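# Test a circuit board and sort it by light

## Task

Take the circuit board from the tray and set it flat in the tester with its components facing up, both tester pins passing through the board's holes, and its white connector aimed at the lone black post. Shut the lid until the hook catches it. Once the signal light shows green or red, release the lid by pressing its small black tab down, open it, and place the board entirely inside the bin matching that color (the bins are loose; the board may be released once its center is lower than the bin rim). A board ending in the other bin counts as failure. Nothing may count as done if it stays in place only because the robot holds it, and anything the robot is touching at the end must not drop more than about a fingernail's width once let go.

## Robot and tools

ROBOT AND VIEWS. A single arm carries a two-finger parallel gripper. Two cameras give 672x504 images: cam_low, fixed and placed near world point (1.42, -0.30, 0.10) looking back at the work area, and cam_wrist, riding on the hand. Calibration (K, distortion, T_world_to_cam) is supplied per camera and may be off by a couple of degrees and millimetres.

FRAMES. World frame: origin on the table surface under the arm base, +z up, +y to the left when facing along +x. Each result's state line reports end_effector_position in metres and end_effector_quat_wxyz in this frame; the reported hand position gets less accurate far from the base. Gripper frame: fingers extend along its +z, open and close along its y. The reported point sits between the pads when shut; fingertips stick out about 33 mm past it when closed, 9 mm when wide open, and closing pushes the tips roughly 24 mm further outward, so keep that clearance above surfaces.

execute_actions. Argument actions is a list holding zero or one item; optional pictures (true/false) controls images. Empty list: just report the state. Motion item: {"rows": [...], "steps": n}, with 1 to 15 rows and steps up to 15 (default 15), each step 1/30 s; one row per step, the final row repeated to fill. Wait item: {"steps": n} up to 300, counted from the previous result, and time spent composing the reply is included.
A row is always 9 numbers in [-1, 1]: dx, dy, dz, rx, ry, rz, position, force_limit, speed. The first six are an offset, not a pose, expressed in the gripper's own axes and measured from the gripper pose in the latest result that printed it (or, before any such result in the scene and for later calls within the same reply, from where the arm is when the action begins). Every row refers to that same reference, not to the row before. Scale: 1.0 equals 0.6 m of translation or 180 degrees; rx, ry, rz form a single rotation vector. An all-zero offset is not a pause: it pulls the hand back to the reference pose.
Each step the commanded pose is clipped to within 70 mm and 16 degrees of the measured one; after the last step the arm only continues to that last clipped pose, so read the new pose and send the remainder. Position has priority over orientation when both cannot be met.

FINGERS (last three numbers). position: +1 is 140 mm open, about -0.8 is where the pads touch, -1 closes until blocked. force_limit: about 14 N at -1, 60 N at 0, 107 N at +1. speed: gap change about 30 mm/s at -1, 140 at 0, 250 at +1. After closing, confirm object_status = 2. Codes: 0 moving, 1 blocked while opening, 2 blocked while closing, 3 reached target or pads met (thin parts may still be held). To squeeze harder while at 2, raise force_limit and alter position slightly, e.g. -1 to -0.98. position_measured is in counts: 3 fully open, 230 pads together, not linear in mm.

move. Argument target: one 9-number row, same offset meaning and reference as above; speed in m/s from 0.002 to 0.5 (default 0.25), rotation capped at twice that in rad/s. The hand follows a straight path lasting 0.5 to 10 s (cut off at 10 s), turning the short way. It ignores obstacles, may lag, stray or exceed the speed near a straight arm. Finger values are sent at the start. The "move:" line reports done, off_target, moving, held or fault, plus limits=paced (pose clipped) or limits=held (steps blocked, after which the arm may lurch fast), and the distance left to target. The arm is stiff: aiming even slightly past a firm contact can trigger a fault, and faster moves hit harder.

wait. Argument seconds, 0 to 10; nothing new is sent meanwhile, though moving fingers keep going.

zoom_image. Arguments camera ("cam_low" or "cam_wrist") and region [x0, y0, x1, y1] in that camera's pixels, top-left origin, no larger than 504 by 504.

finished_scene. Argument scene: the current scene number. It ends the scene for good and reports whether the goal holds; the next task appears in its result. Replying with no tool call ends the run.

RESULT LINES. "pose unreachable" and HELD mark steps the clearance check altered or blocked (posts or blocks under the base count as arm). "Hand target" shows where the controller is driving. Flange force is the noisy outside force on the gripper, including held weight; "no reading" means no estimate. MOTOR HOT warns of heating from holding loads; OVER-TEMPERATURE FAULT means brakes are on until cooling.

LIMITS AND HAZARDS. Joint ranges (rad): waist and wrist roll about ±3.5/±3.9, shoulder and wrist pitch ±3.14, elbow -1.187 to 4.328, forearm roll ±3.316. A torque fault (load limits 142 N m for waist, shoulder, elbow; 35.6 N m for the three wrist joints, held weight included) or any outside force reaching 150 N halts the arm for 10 s, drops the rest of the call, and lets it yield. The simulation keeps running while you think. Held parts may get brief tugs and loose items may be nudged. Avoid dropping or slipping the board, slamming the lid, hard hits or pushes, shoving the unanchored bins, and knocking anything off the table.

Each tool is called after "Emit:" as name([rows], argument=value, ...), one row to a line, values as JSON.

## Session

I'll start by looking at the current state of the scene.

Emit:
execute_actions(actions=[])

Scene clock: 0.00 s of 12600.00 s.
end_effector_position=(+0.9103, +0.1322, +0.1534) position_measured=3 object_status=3 end_effector_quat_wxyz=(+0.069, -0.298, +0.913, -0.271)
Joint positions: [ 0.34   0.738  0.769  0.224 -1.111 -1.452]
Joint velocities: [-0.001 -0.     0.     0.    -0.    -0.   ]
Flange force (N, the push that the arm receives, along the gripper's own x y z axes): no reading
Hand target: +0.910, +0.132, +0.153; +0.069, -0.298, +0.913, -0.271

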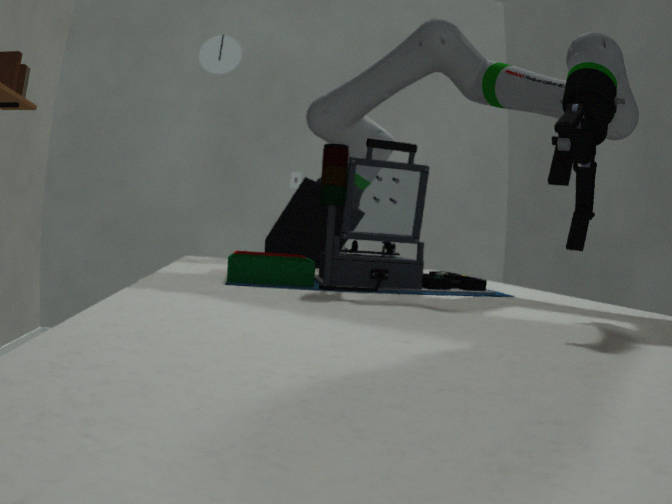

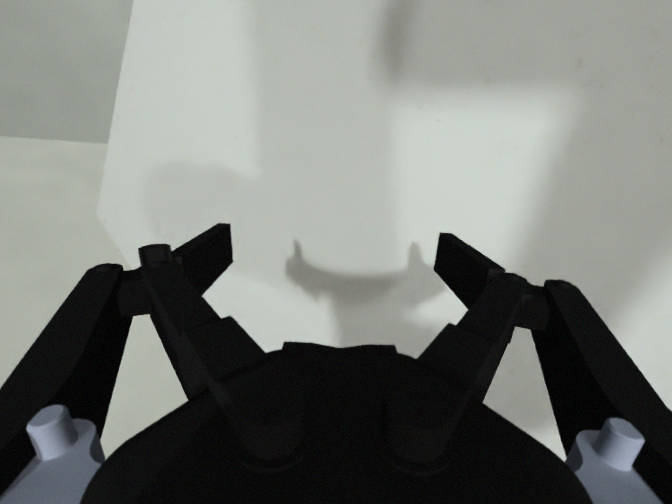

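Emit:
zoom_image(camera="cam_low", region=[210, 120, 530, 320])

Region (210, 120, 530, 320) of cam_low's 672x504 image, scaled by 1.575, with more detail than that image has; it fills the top 315 rows of this view, and the rest is white.

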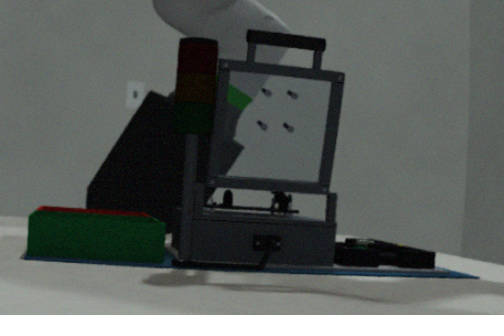

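Emit:
move(target=[0.5135, -0.2423, -0.3122, -0.1776, 0.0452, 0.1953, 1, 0, 0], speed=0.3)

Scene clock: 81.60 s of 12600.00 s.
end_effector_position=(+0.6788, -0.0612, +0.3995) position_measured=3 object_status=3 end_effector_quat_wxyz=(-0.000, +0.001, +1.000, -0.001)
Joint positions: [-0.376  0.474  0.74  -0.545 -1.747 -1.307]
Joint velocities: [-0.     0.002  0.004 -0.001 -0.003 -0.001]
Flange force (N, the push that the arm receives, along the gripper's own x y z axes): [-1.1 -3.0 -1.0]
Hand target: +0.679, -0.061, +0.400; -0.000, +0.001, +1.000, -0.001
Off the commanded pose: 0.001 m, 0 deg.
After step 90, 76.73 s passed at rest.
move: done
camera_calibration (this result's frames):
cam_wrist: T_world_to_cam=[[-0.0289257, 0.999313, 0.0231887, 0.0659688], [0.940477, 0.0193492, 0.339306, -0.782629], [0.338624, 0.0316231, -0.94039, 0.337169], [0, 0, 0, 1]] pos_world=[0.623779, -0.0614426, 0.581091]

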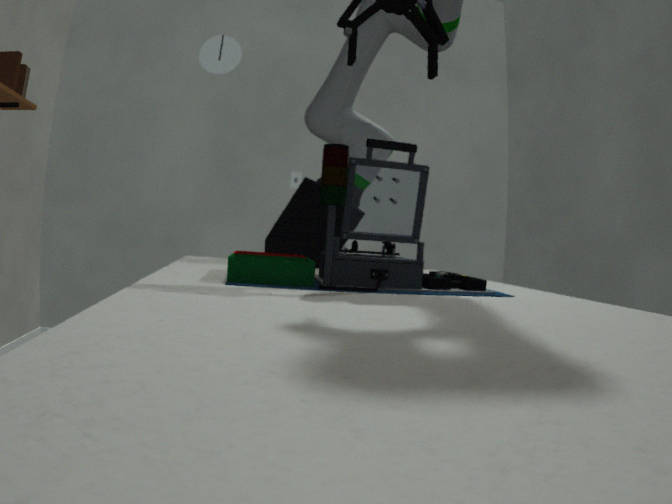

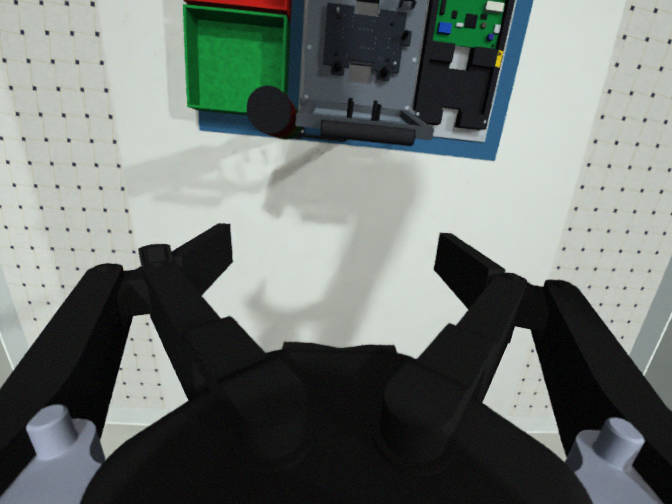

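Emit:
move(target=[0.27, 0.06, 0, 0, 0, 0, 1, 0, 0], speed=0.3)

Scene clock: 89.47 s of 12600.00 s.
end_effector_position=(+0.5168, -0.0250, +0.3998) position_measured=3 object_status=3 end_effector_quat_wxyz=(-0.000, +0.001, +1.000, -0.001)
Joint positions: [-0.423  0.068  0.178 -0.539 -1.638 -1.186]
Joint velocities: [ 0.    -0.002 -0.004 -0.001  0.     0.   ]
Flange force (N, the push that the arm receives, along the gripper's own x y z axes): [0.0 -2.5 0.8]
Hand target: +0.517, -0.025, +0.400; -0.000, +0.001, +1.000, -0.001
Off the commanded pose: 0.000 m, 0 deg.
After step 90, 3.80 s passed at rest.
move: done
camera_calibration (this result's frames):
cam_wrist: T_world_to_cam=[[-0.0292189, 0.999306, 0.0231196, 0.0253008], [0.940647, 0.0196651, 0.338816, -0.63094], [0.338126, 0.0316472, -0.940569, 0.391446], [0, 0, 0, 1]] pos_world=[0.461873, -0.0252639, 0.581369]

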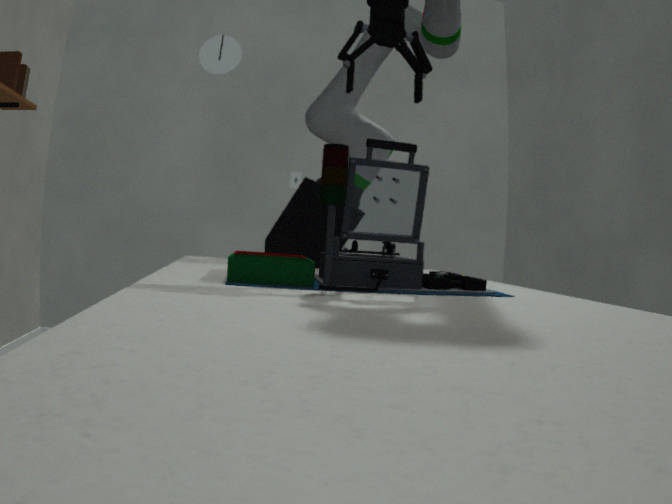

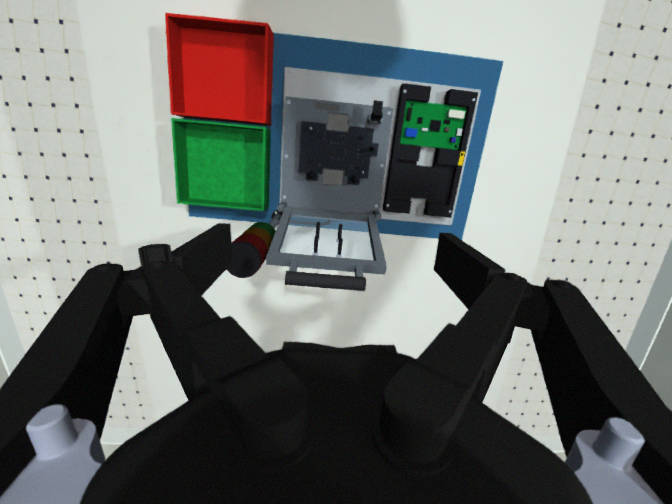

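Emit:
zoom_image(camera="cam_wrist", region=[270, 60, 490, 240])

Emit:
zoom_image(camera="cam_wrist", region=[275, 90, 400, 200])

Emit:
zoom_image(camera="cam_wrist", region=[385, 75, 485, 175])

Region (270, 60, 490, 240) of cam_wrist's 672x504 image, scaled by 2.291, with more detail than that image has; it fills the top 412 rows of this view, and the rest is white.

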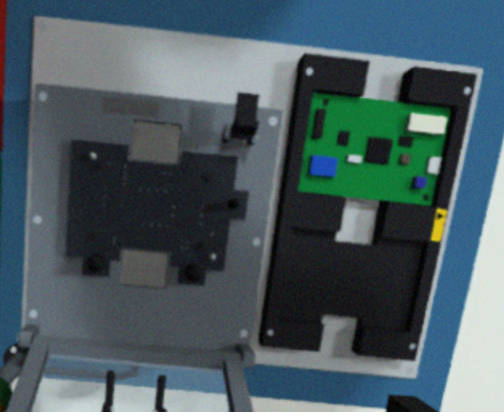

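Region (275, 90, 400, 200) of cam_wrist's 672x504 image, scaled by 4.032, with more detail than that image has; it fills the top 444 rows of this view, and the rest is white.

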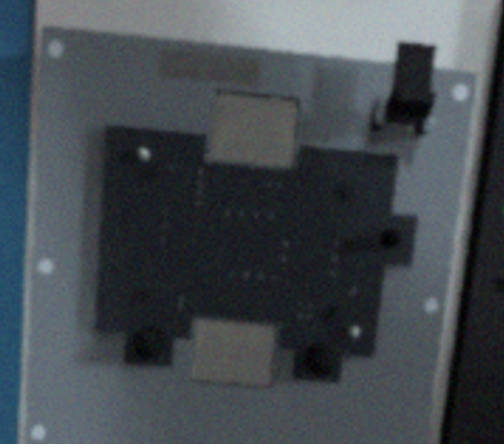

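Region (385, 75, 485, 175) of cam_wrist's 672x504 image, scaled by 5.040, with more detail than that image has.

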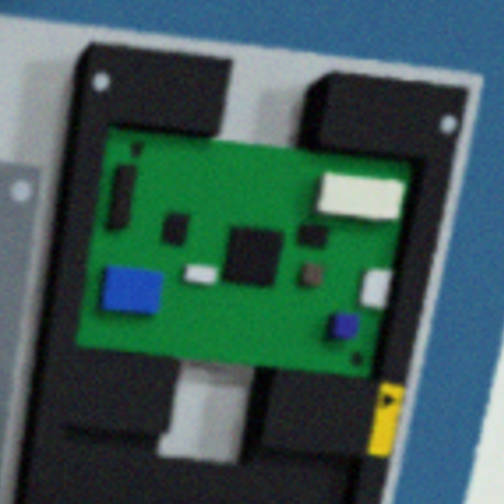

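Emit:
zoom_image(camera="cam_wrist", region=[220, 190, 400, 300])

Emit:
zoom_image(camera="cam_low", region=[310, 130, 440, 300])

Region (220, 190, 400, 300) of cam_wrist's 672x504 image, scaled by 2.800, with more detail than that image has.

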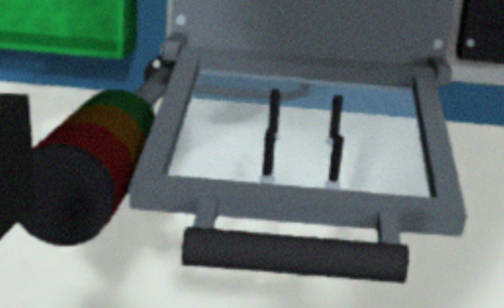

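Region (310, 130, 440, 300) of cam_low's 672x504 image, scaled by 2.965, with more detail than that image has; it fills the left 385 columns of this view, and the rest is white.

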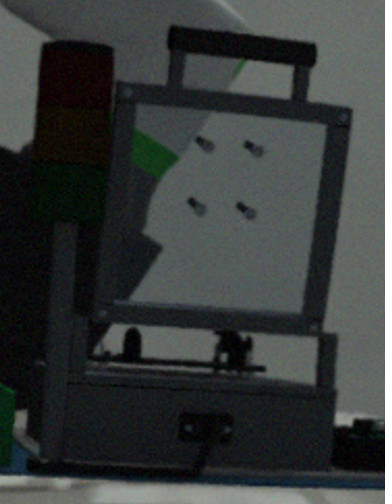

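Emit:
move(target=[0.1625, 0.3022, 0.3997, 0, 0, 0.5211, 0.36, 0, 0], speed=0.4)

Scene clock: 212.10 s of 12600.00 s.
end_effector_position=(+0.4201, +0.1575, +0.1605) position_measured=84 object_status=3 end_effector_quat_wxyz=(+0.000, +0.730, +0.683, +0.000)
Joint positions: [ 0.318 -0.25  -0.482 -0.448 -0.983 -3.33 ]
Joint velocities: [ 0.004 -0.001 -0.002  0.005  0.002 -0.006]
Flange force (N, the push that the arm receives, along the gripper's own x y z axes): [-5.8 7.2 -2.8]
Hand target: +0.420, +0.158, +0.160; +0.000, +0.730, +0.683, +0.000
Off the commanded pose: 0.002 m, 0 deg.
After step 90, 117.00 s passed at rest.
move: done
camera_calibration (this result's frames):
cam_wrist: T_world_to_cam=[[0.999067, -0.0352122, 0.0249967, -0.423758], [-0.0416101, -0.939788, 0.339215, 0.101253], [0.0115471, -0.339939, -0.940377, 0.388987], [0, 0, 0, 1]] pos_world=[0.423084, 0.212466, 0.34204]

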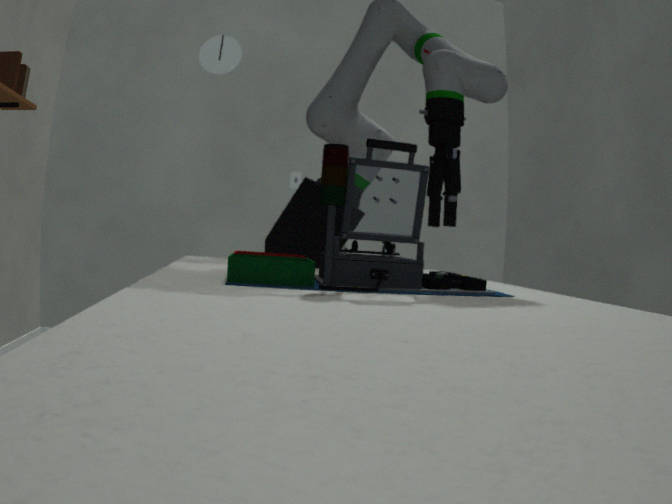

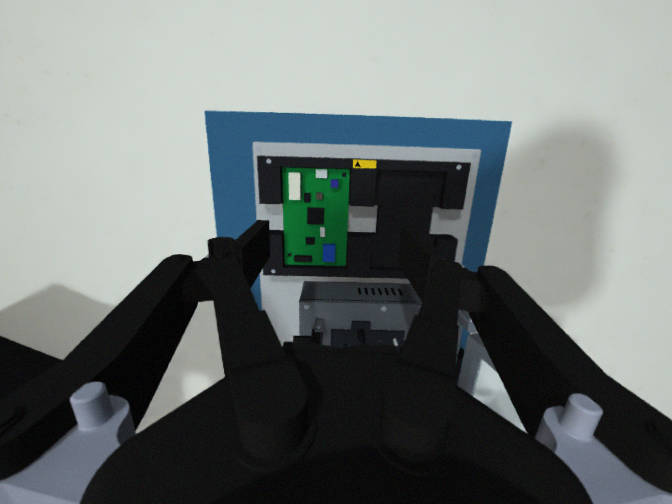

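Emit:
zoom_image(camera="cam_wrist", region=[245, 140, 415, 290])

Region (245, 140, 415, 290) of cam_wrist's 672x504 image, scaled by 2.965, with more detail than that image has; it fills the top 445 rows of this view, and the rest is white.

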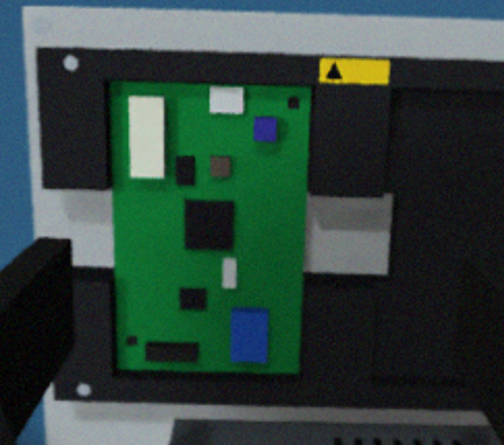

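Emit:
zoom_image(camera="cam_wrist", region=[190, 200, 490, 310])

Region (190, 200, 490, 310) of cam_wrist's 672x504 image, scaled by 1.680, with more detail than that image has; it fills the top 185 rows of this view, and the rest is white.

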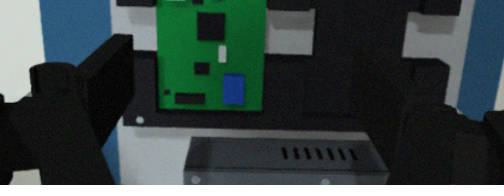

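Emit:
move(target=[-0.01643, -0.03095, 0.1375, 0, 0, 0, 0.36, 0, 0], speed=0.2)

Scene clock: 302.40 s of 12600.00 s.
end_effector_position=(+0.4007, +0.1492, +0.0779) position_measured=84 object_status=3 end_effector_quat_wxyz=(-0.000, +0.730, +0.683, +0.000)
Joint positions: [ 0.402 -0.133 -0.579 -0.499 -0.756 -3.294]
Joint velocities: [-0.001  0.002  0.001 -0.002  0.001  0.001]
Flange force (N, the push that the arm receives, along the gripper's own x y z axes): [0.8 0.4 -0.6]
Hand target: +0.401, +0.149, +0.078; -0.000, +0.730, +0.683, +0.000
Off the commanded pose: 0.000 m, 0 deg.
After step 90, 86.43 s passed at rest.
move: done
camera_calibration (this result's frames):
cam_wrist: T_world_to_cam=[[0.999089, -0.0347787, 0.0247277, -0.402661], [-0.0411075, -0.939909, 0.33894, 0.120488], [0.0114539, -0.339648, -0.940483, 0.308746], [0, 0, 0, 1]] pos_world=[0.403711, 0.204109, 0.259489]

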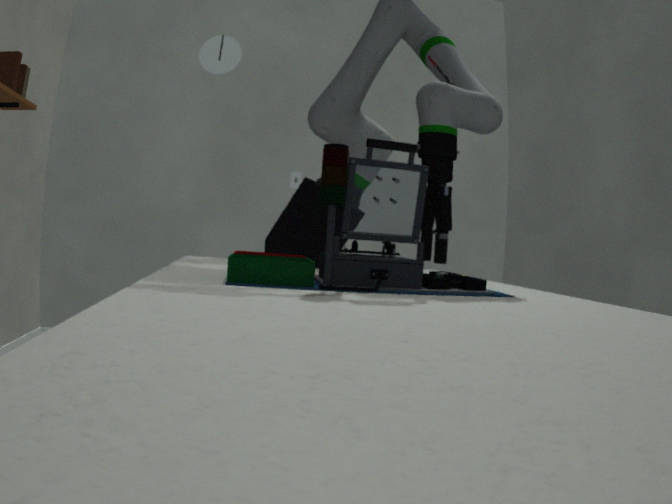

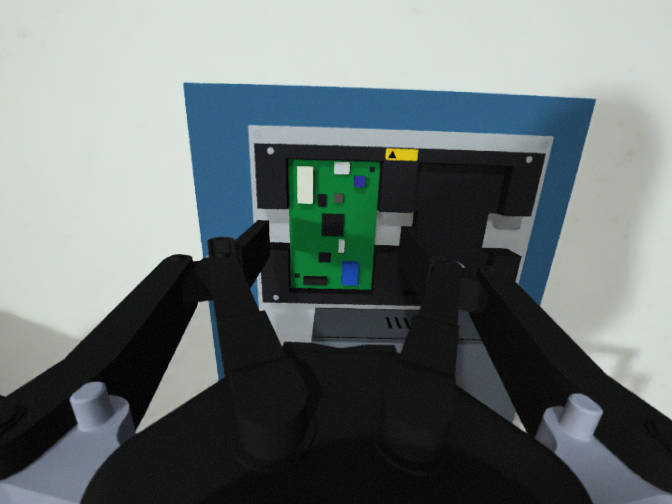

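Emit:
zoom_image(camera="cam_wrist", region=[240, 135, 430, 315])

Emit:
zoom_image(camera="cam_low", region=[400, 200, 520, 310])

Region (240, 135, 430, 315) of cam_wrist's 672x504 image, scaled by 2.653, with more detail than that image has; it fills the top 477 rows of this view, and the rest is white.

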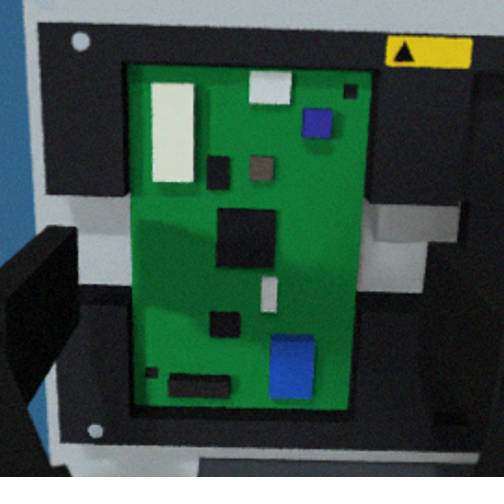

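Region (400, 200, 520, 310) of cam_low's 672x504 image, scaled by 4.200, with more detail than that image has; it fills the top 462 rows of this view, and the rest is white.

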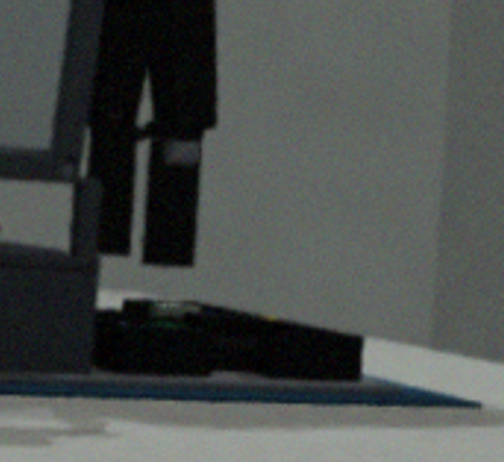

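Emit:
zoom_image(camera="cam_wrist", region=[235, 195, 315, 275])

Emit:
zoom_image(camera="cam_wrist", region=[355, 195, 435, 275])

Region (235, 195, 315, 275) of cam_wrist's 672x504 image, scaled by 6.300, with more detail than that image has.

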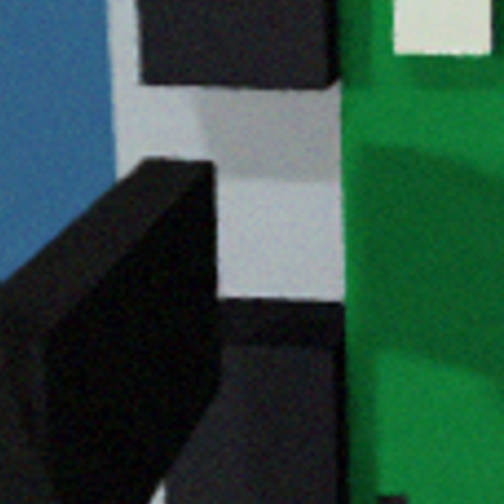

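Region (355, 195, 435, 275) of cam_wrist's 672x504 image, scaled by 6.300, with more detail than that image has.

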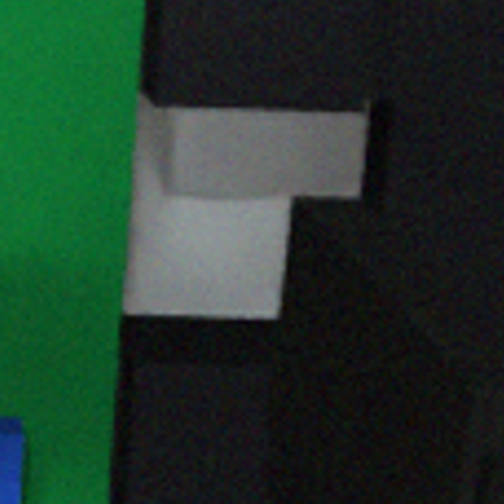

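Emit:
move(target=[0.0025, -0.0033, 0.0582, 0, 0, -0.0072, 0.25, 0, 0], speed=0.08)

Scene clock: 423.17 s of 12600.00 s.
end_effector_position=(+0.3987, +0.1509, +0.0430) position_measured=98 object_status=3 end_effector_quat_wxyz=(-0.000, +0.722, +0.692, +0.000)
Joint positions: [ 0.439 -0.054 -0.585 -0.532 -0.667 -3.25 ]
Joint velocities: [ 0.002  0.002  0.001 -0.001  0.001  0.001]
Flange force (N, the push that the arm receives, along the gripper's own x y z axes): [-2.0 3.4 3.0]
Hand target: +0.399, +0.151, +0.043; -0.000, +0.722, +0.692, +0.000
Off the commanded pose: 0.000 m, 0 deg.
After step 90, 117.00 s passed at rest.
move: done
camera_calibration (this result's frames):
cam_wrist: T_world_to_cam=[[0.999624, -0.0120571, 0.024613, -0.403381], [-0.0196888, -0.940634, 0.33885, 0.125435], [0.0190663, -0.339207, -0.940518, 0.273409], [0, 0, 0, 1]] pos_world=[0.400487, 0.205867, 0.224571]

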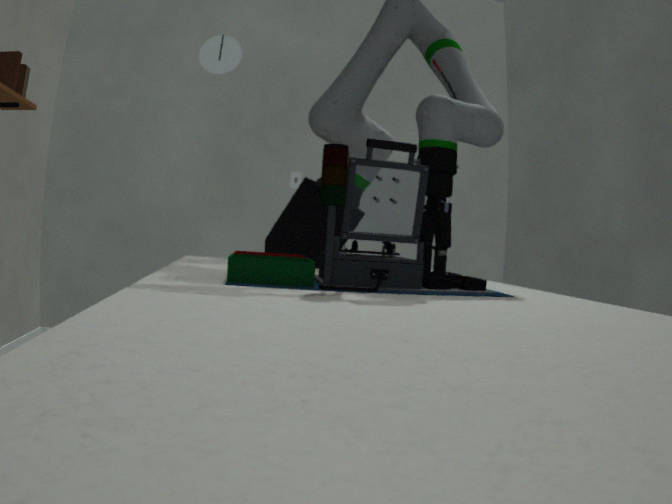

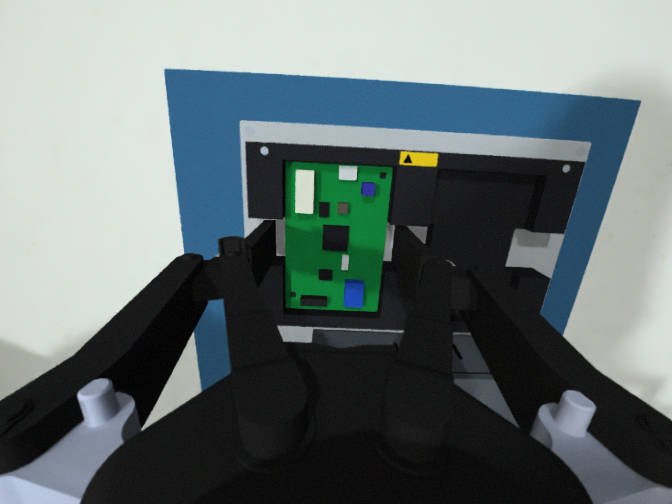

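Emit:
zoom_image(camera="cam_wrist", region=[240, 145, 430, 325])

Emit:
zoom_image(camera="cam_wrist", region=[240, 200, 320, 280])

Emit:
zoom_image(camera="cam_wrist", region=[355, 200, 435, 280])

Region (240, 145, 430, 325) of cam_wrist's 672x504 image, scaled by 2.653, with more detail than that image has; it fills the top 477 rows of this view, and the rest is white.

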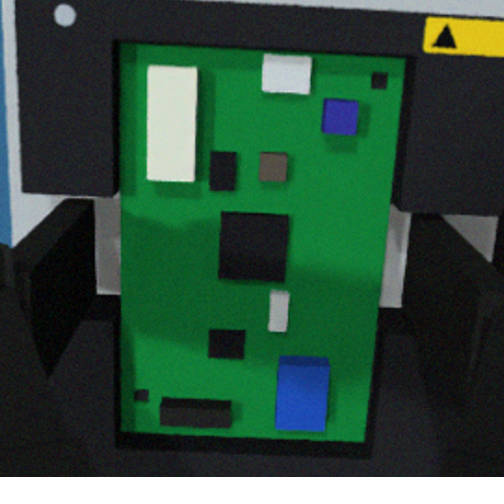

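Region (240, 200, 320, 280) of cam_wrist's 672x504 image, scaled by 6.300, with more detail than that image has.

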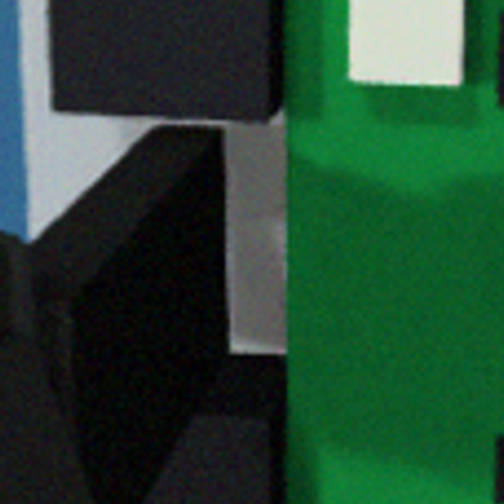

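Region (355, 200, 435, 280) of cam_wrist's 672x504 image, scaled by 6.300, with more detail than that image has.

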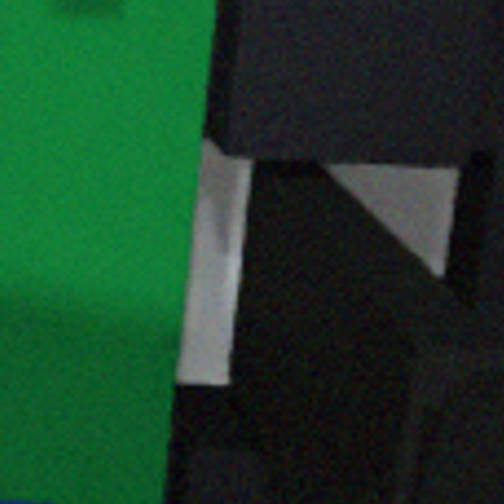

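Emit:
move(target=[-0.0017, 0.0007, 0, 0, 0, 0.0028, -1, 0, -0.9], speed=0.05)

Scene clock: 450.20 s of 12600.00 s.
end_effector_position=(+0.3992, +0.1499, +0.0430) position_measured=125 object_status=2 end_effector_quat_wxyz=(-0.000, +0.725, +0.688, +0.000)
Joint positions: [ 0.435 -0.052 -0.583 -0.534 -0.668 -3.254]
Joint velocities: [-0.002  0.     0.001  0.    -0.    -0.   ]
Flange force (N, the push that the arm receives, along the gripper's own x y z axes): [8.4 -2.1 -36.3]
Hand target: +0.399, +0.150, +0.043; -0.000, +0.725, +0.688, +0.000
Off the commanded pose: 0.000 m, 0 deg.
After step 90, 23.33 s passed at rest.
move: done
camera_calibration (this result's frames):
cam_wrist: T_world_to_cam=[[0.999477, -0.0207779, 0.0247684, -0.402493], [-0.0279461, -0.940453, 0.338773, 0.127785], [0.0162546, -0.339289, -0.940542, 0.274238], [0, 0, 0, 1]] pos_world=[0.401396, 0.204859, 0.224612]

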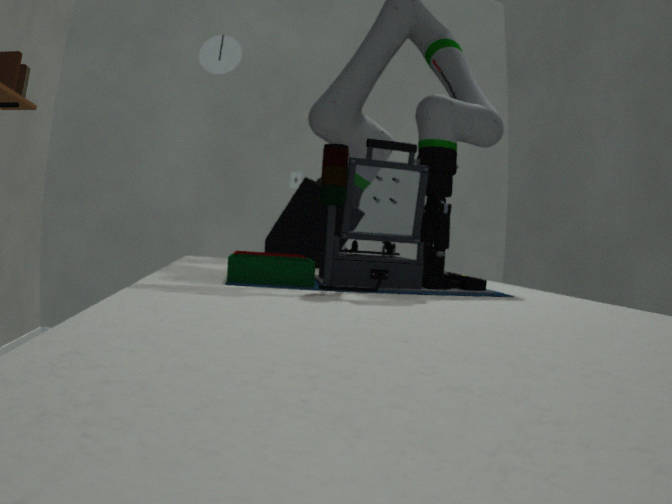

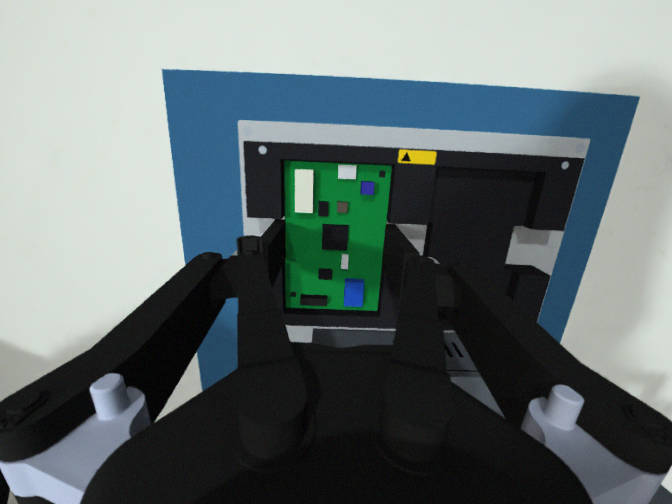

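Emit:
move(target=[0, 0, -0.06, 0, 0, 0, -1, 0, -0.9], speed=0.08)

Scene clock: 459.40 s of 12600.00 s.
end_effector_position=(+0.3992, +0.1498, +0.0790) position_measured=126 object_status=2 end_effector_quat_wxyz=(-0.000, +0.725, +0.688, +0.000)
Joint positions: [ 0.405 -0.139 -0.583 -0.497 -0.757 -3.285]
Joint velocities: [-0.002 -0.001  0.002  0.001 -0.001 -0.   ]
Flange force (N, the push that the arm receives, along the gripper's own x y z axes): [-1.6 1.4 -1.9]
Hand target: +0.399, +0.150, +0.079; -0.000, +0.725, +0.688, +0.000
Off the commanded pose: 0.000 m, 0 deg.
After step 90, 5.40 s passed at rest.
move: done
camera_calibration (this result's frames):
cam_wrist: T_world_to_cam=[[0.999473, -0.0209644, 0.0247793, -0.403377], [-0.0281282, -0.940387, 0.338942, 0.115493], [0.0161964, -0.339461, -0.940481, 0.308082], [0, 0, 0, 1]] pos_world=[0.401423, 0.204733, 0.260595]

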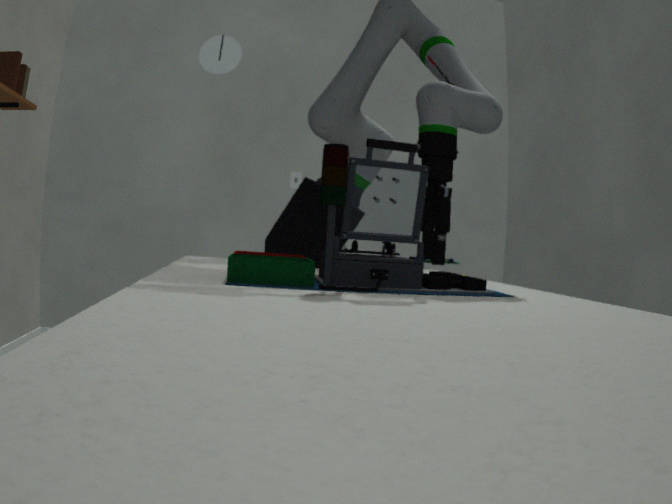

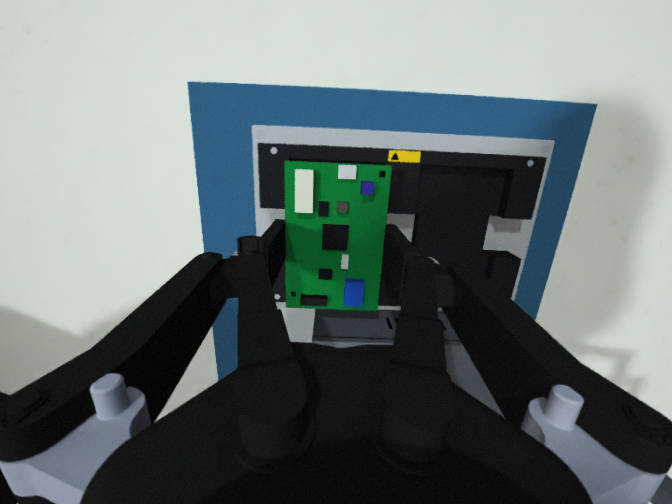

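Emit:
zoom_image(camera="cam_low", region=[405, 225, 495, 300])

Emit:
zoom_image(camera="cam_wrist", region=[245, 145, 425, 325])

Region (405, 225, 495, 300) of cam_low's 672x504 image, scaled by 5.600, with more detail than that image has.

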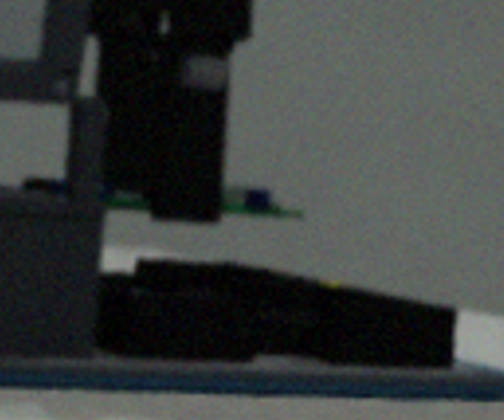

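Region (245, 145, 425, 325) of cam_wrist's 672x504 image, scaled by 2.800, with more detail than that image has.

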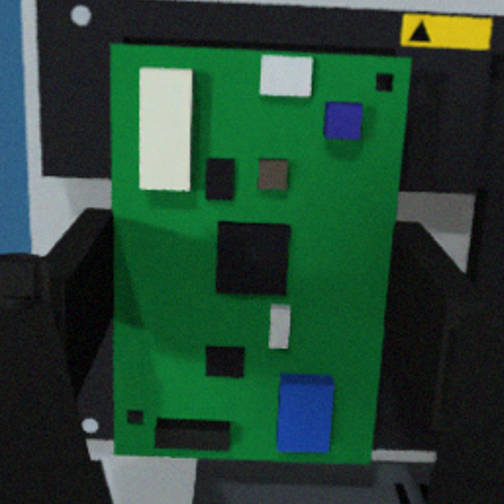

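Emit:
move(target=[-0.0333, 0, -0.1217, 0, 0, 0, -1, 0, -0.9], speed=0.2)

Emit:
move(target=[-0.2527, 0.0983, 0, 0, 0, 0, -1, 0, -0.9], speed=0.25)

Scene clock: 550.23 s of 12600.00 s.
end_effector_position=(+0.3981, +0.1294, +0.1520) position_measured=126 object_status=2 end_effector_quat_wxyz=(+0.000, +0.726, +0.688, +0.000)
Joint positions: [ 0.264 -0.267 -0.548 -0.48  -0.963 -3.233]
Joint velocities: [-0.002 -0.001  0.001 -0.002 -0.002  0.001]
Flange force (N, the push that the arm receives, along the gripper's own x y z axes): [-3.5 5.9 -2.0]
Hand target: +0.398, +0.129, +0.152; +0.000, +0.726, +0.688, +0.000
Off the commanded pose: 0.000 m, 0 deg.
After step 90, 87.00 s passed at rest.
move: done
camera_calibration (this result's frames):
cam_wrist: T_world_to_cam=[[0.999467, -0.021376, 0.0246547, -0.404451], [-0.0284827, -0.940173, 0.339506, 0.0716146], [0.0159224, -0.340027, -0.940281, 0.369992], [0, 0, 0, 1]] pos_world=[0.400384, 0.184492, 0.333554]

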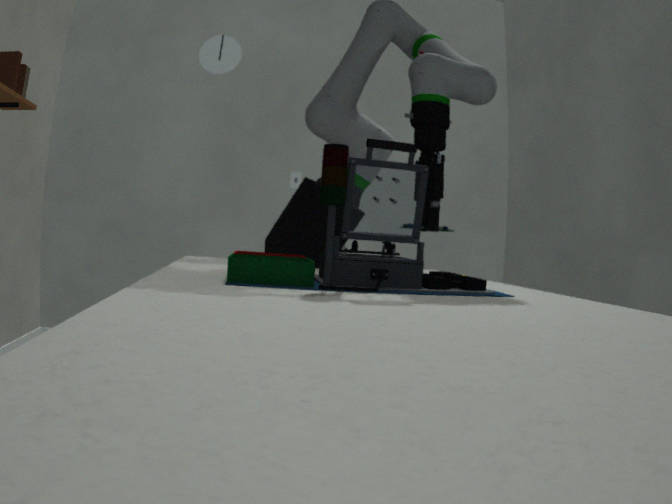

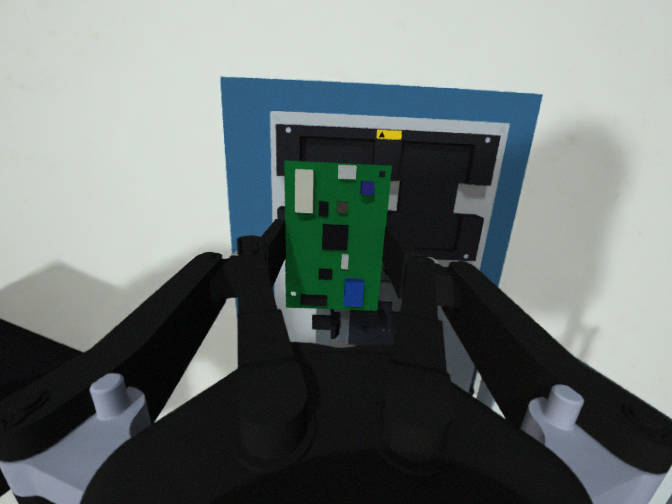

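Scene clock: 551.37 s of 12600.00 s.
end_effector_position=(+0.4483, -0.0255, +0.1516) position_measured=126 object_status=2 end_effector_quat_wxyz=(-0.000, +0.726, +0.688, -0.001)
Joint positions: [-0.179  0.085 -0.35  -0.602 -1.049 -2.719]
Joint velocities: [ 0.001  0.002  0.002 -0.001 -0.001  0.001]
Flange force (N, the push that the arm receives, along the gripper's own x y z axes): [-1.6 5.8 -0.5]
Hand target: +0.448, -0.026, +0.152; -0.000, +0.726, +0.688, -0.001
Off the commanded pose: 0.001 m, 0 deg.
move: done
camera_calibration (this result's frames):
cam_wrist: T_world_to_cam=[[0.9995, -0.0214548, 0.0232382, -0.457644], [-0.0280886, -0.939866, 0.340387, -0.0727895], [0.0145379, -0.340869, -0.939998, 0.316677], [0, 0, 0, 1]] pos_world=[0.450767, 0.0297145, 0.333088]

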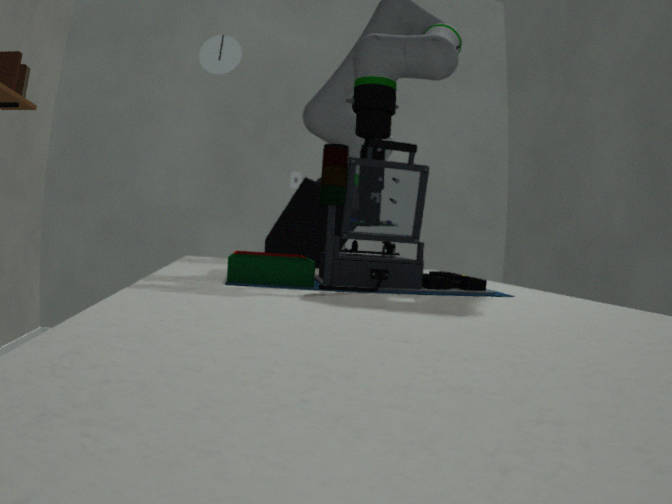

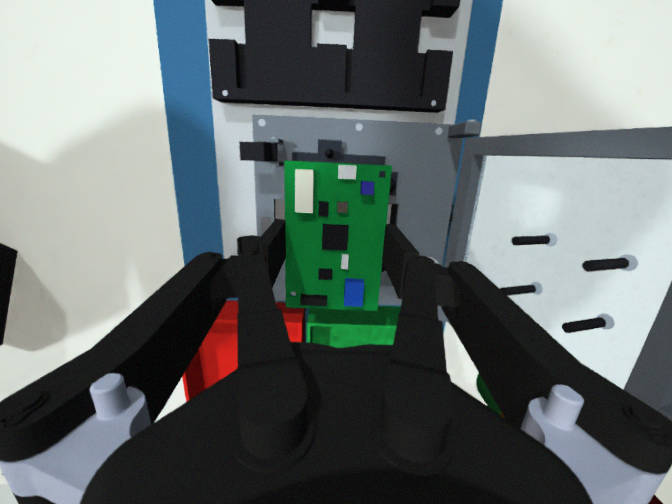

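Emit:
zoom_image(camera="cam_wrist", region=[232, 105, 412, 235])

Region (232, 105, 412, 235) of cam_wrist's 672x504 image, scaled by 2.800, with more detail than that image has.

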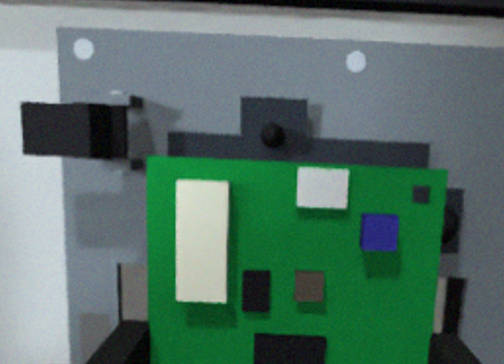

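Emit:
move(target=[0, 0, 0.0577, 0, 0, 0, -1, 0, -0.9], speed=0.1)

Scene clock: 582.13 s of 12600.00 s.
end_effector_position=(+0.4482, -0.0254, +0.1170) position_measured=126 object_status=2 end_effector_quat_wxyz=(-0.000, +0.726, +0.688, -0.001)
Joint positions: [-0.141  0.138 -0.369 -0.627 -0.972 -2.703]
Joint velocities: [ 0.002  0.001 -0.    -0.001  0.001  0.   ]
Flange force (N, the push that the arm receives, along the gripper's own x y z axes): [-1.8 1.9 -1.6]
Hand target: +0.448, -0.025, +0.117; -0.000, +0.726, +0.688, -0.001
Off the commanded pose: 0.000 m, 0 deg.
After step 90, 27.00 s passed at rest.
move: done
camera_calibration (this result's frames):
cam_wrist: T_world_to_cam=[[0.999503, -0.0212496, 0.0232925, -0.456833], [-0.0279127, -0.939907, 0.340288, -0.0609847], [0.0146618, -0.340769, -0.940033, 0.284143], [0, 0, 0, 1]] pos_world=[0.450738, 0.0297996, 0.298497]

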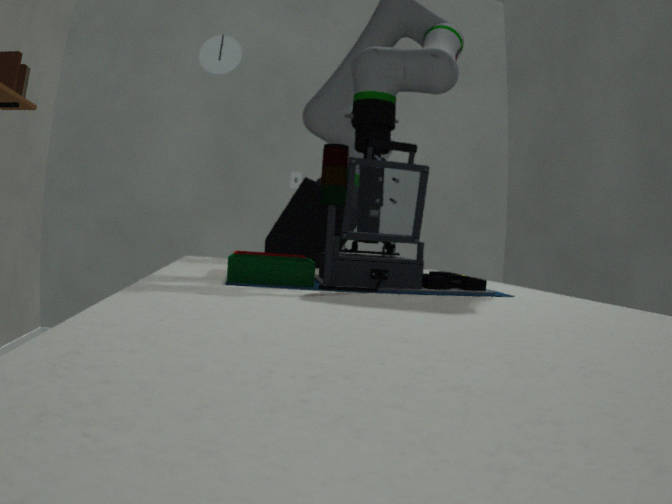

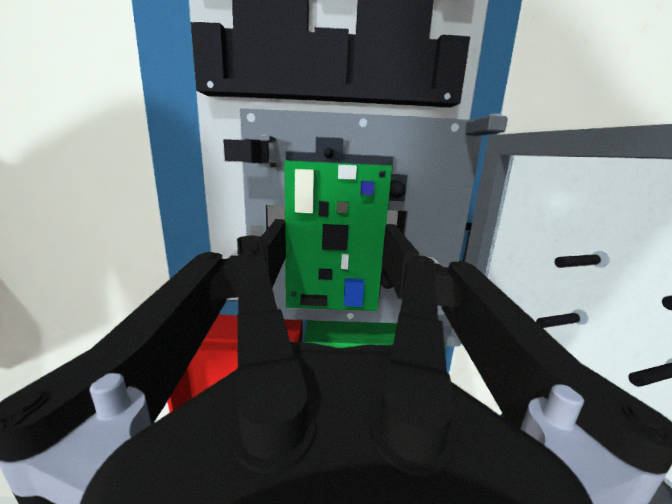

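Emit:
zoom_image(camera="cam_wrist", region=[270, 125, 420, 225])

Emit:
zoom_image(camera="cam_low", region=[325, 205, 430, 270])

Region (270, 125, 420, 225) of cam_wrist's 672x504 image, scaled by 3.360, with more detail than that image has.

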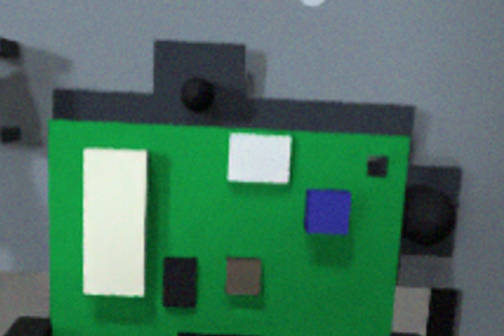

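Region (325, 205, 430, 270) of cam_low's 672x504 image, scaled by 4.800, with more detail than that image has; it fills the top 312 rows of this view, and the rest is white.

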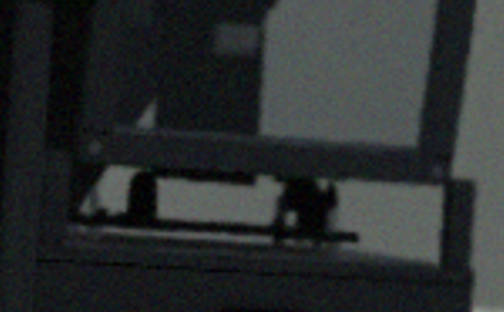

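Emit:
move(target=[0.0017, 0.0015, 0.0175, 0, 0, 0, -1, 0, -0.9], speed=0.04)

Scene clock: 612.90 s of 12600.00 s.
end_effector_position=(+0.4492, -0.0244, +0.1065) position_measured=126 object_status=2 end_effector_quat_wxyz=(-0.000, +0.725, +0.688, -0.001)
Joint positions: [-0.127  0.155 -0.371 -0.635 -0.949 -2.7  ]
Joint velocities: [-0.002  0.001 -0.    -0.001  0.001  0.   ]
Flange force (N, the push that the arm receives, along the gripper's own x y z axes): [-2.5 4.5 0.9]
Hand target: +0.449, -0.024, +0.107; -0.000, +0.725, +0.688, -0.001
Off the commanded pose: 0.000 m, 0 deg.
After step 90, 27.07 s passed at rest.
move: done
camera_calibration (this result's frames):
cam_wrist: T_world_to_cam=[[0.999504, -0.0211885, 0.0233177, -0.457522], [-0.0278633, -0.93992, 0.340256, -0.0564729], [0.0147073, -0.340736, -0.940044, 0.274607], [0, 0, 0, 1]] pos_world=[0.451683, 0.0307945, 0.288026]

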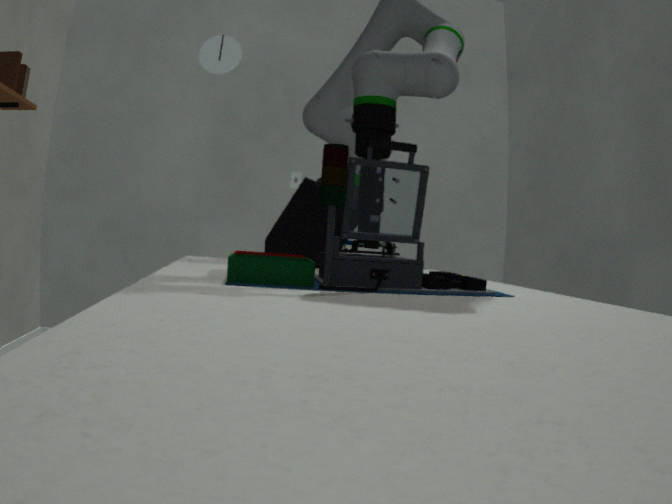

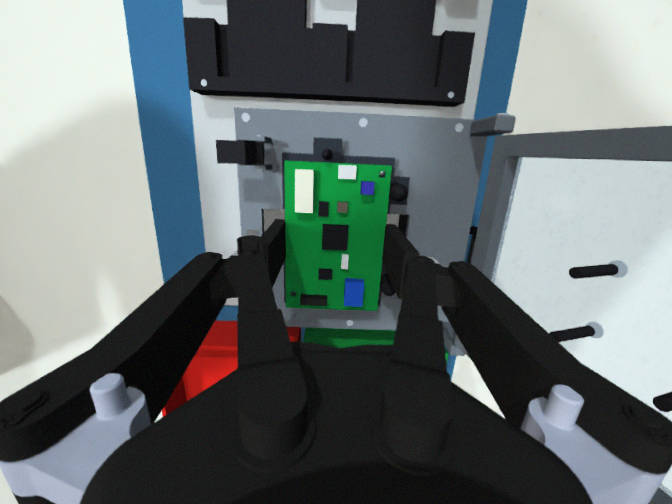

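Emit:
zoom_image(camera="cam_wrist", region=[355, 150, 415, 210])

Emit:
zoom_image(camera="cam_wrist", region=[270, 265, 330, 325])

Emit:
zoom_image(camera="cam_low", region=[330, 225, 420, 265])

Region (355, 150, 415, 210) of cam_wrist's 672x504 image, scaled by 8.400, with more detail than that image has.

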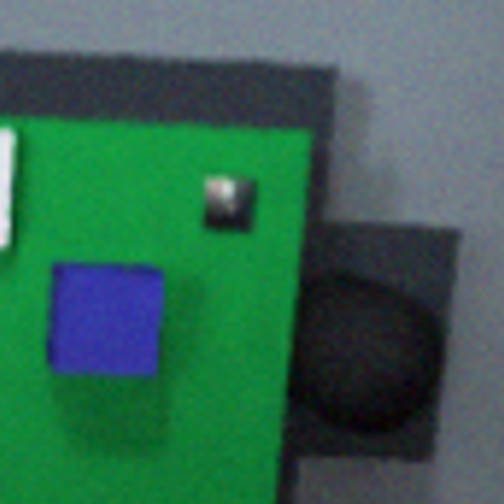

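Region (270, 265, 330, 325) of cam_wrist's 672x504 image, scaled by 8.400, with more detail than that image has.

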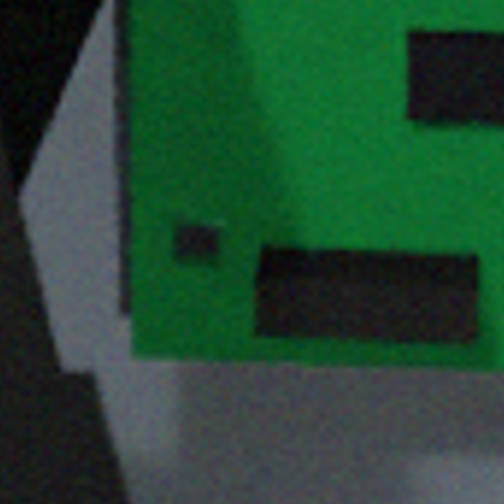

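Region (330, 225, 420, 265) of cam_low's 672x504 image, scaled by 5.600, with more detail than that image has.

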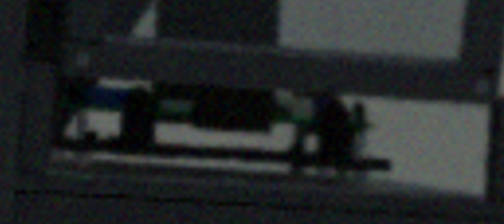

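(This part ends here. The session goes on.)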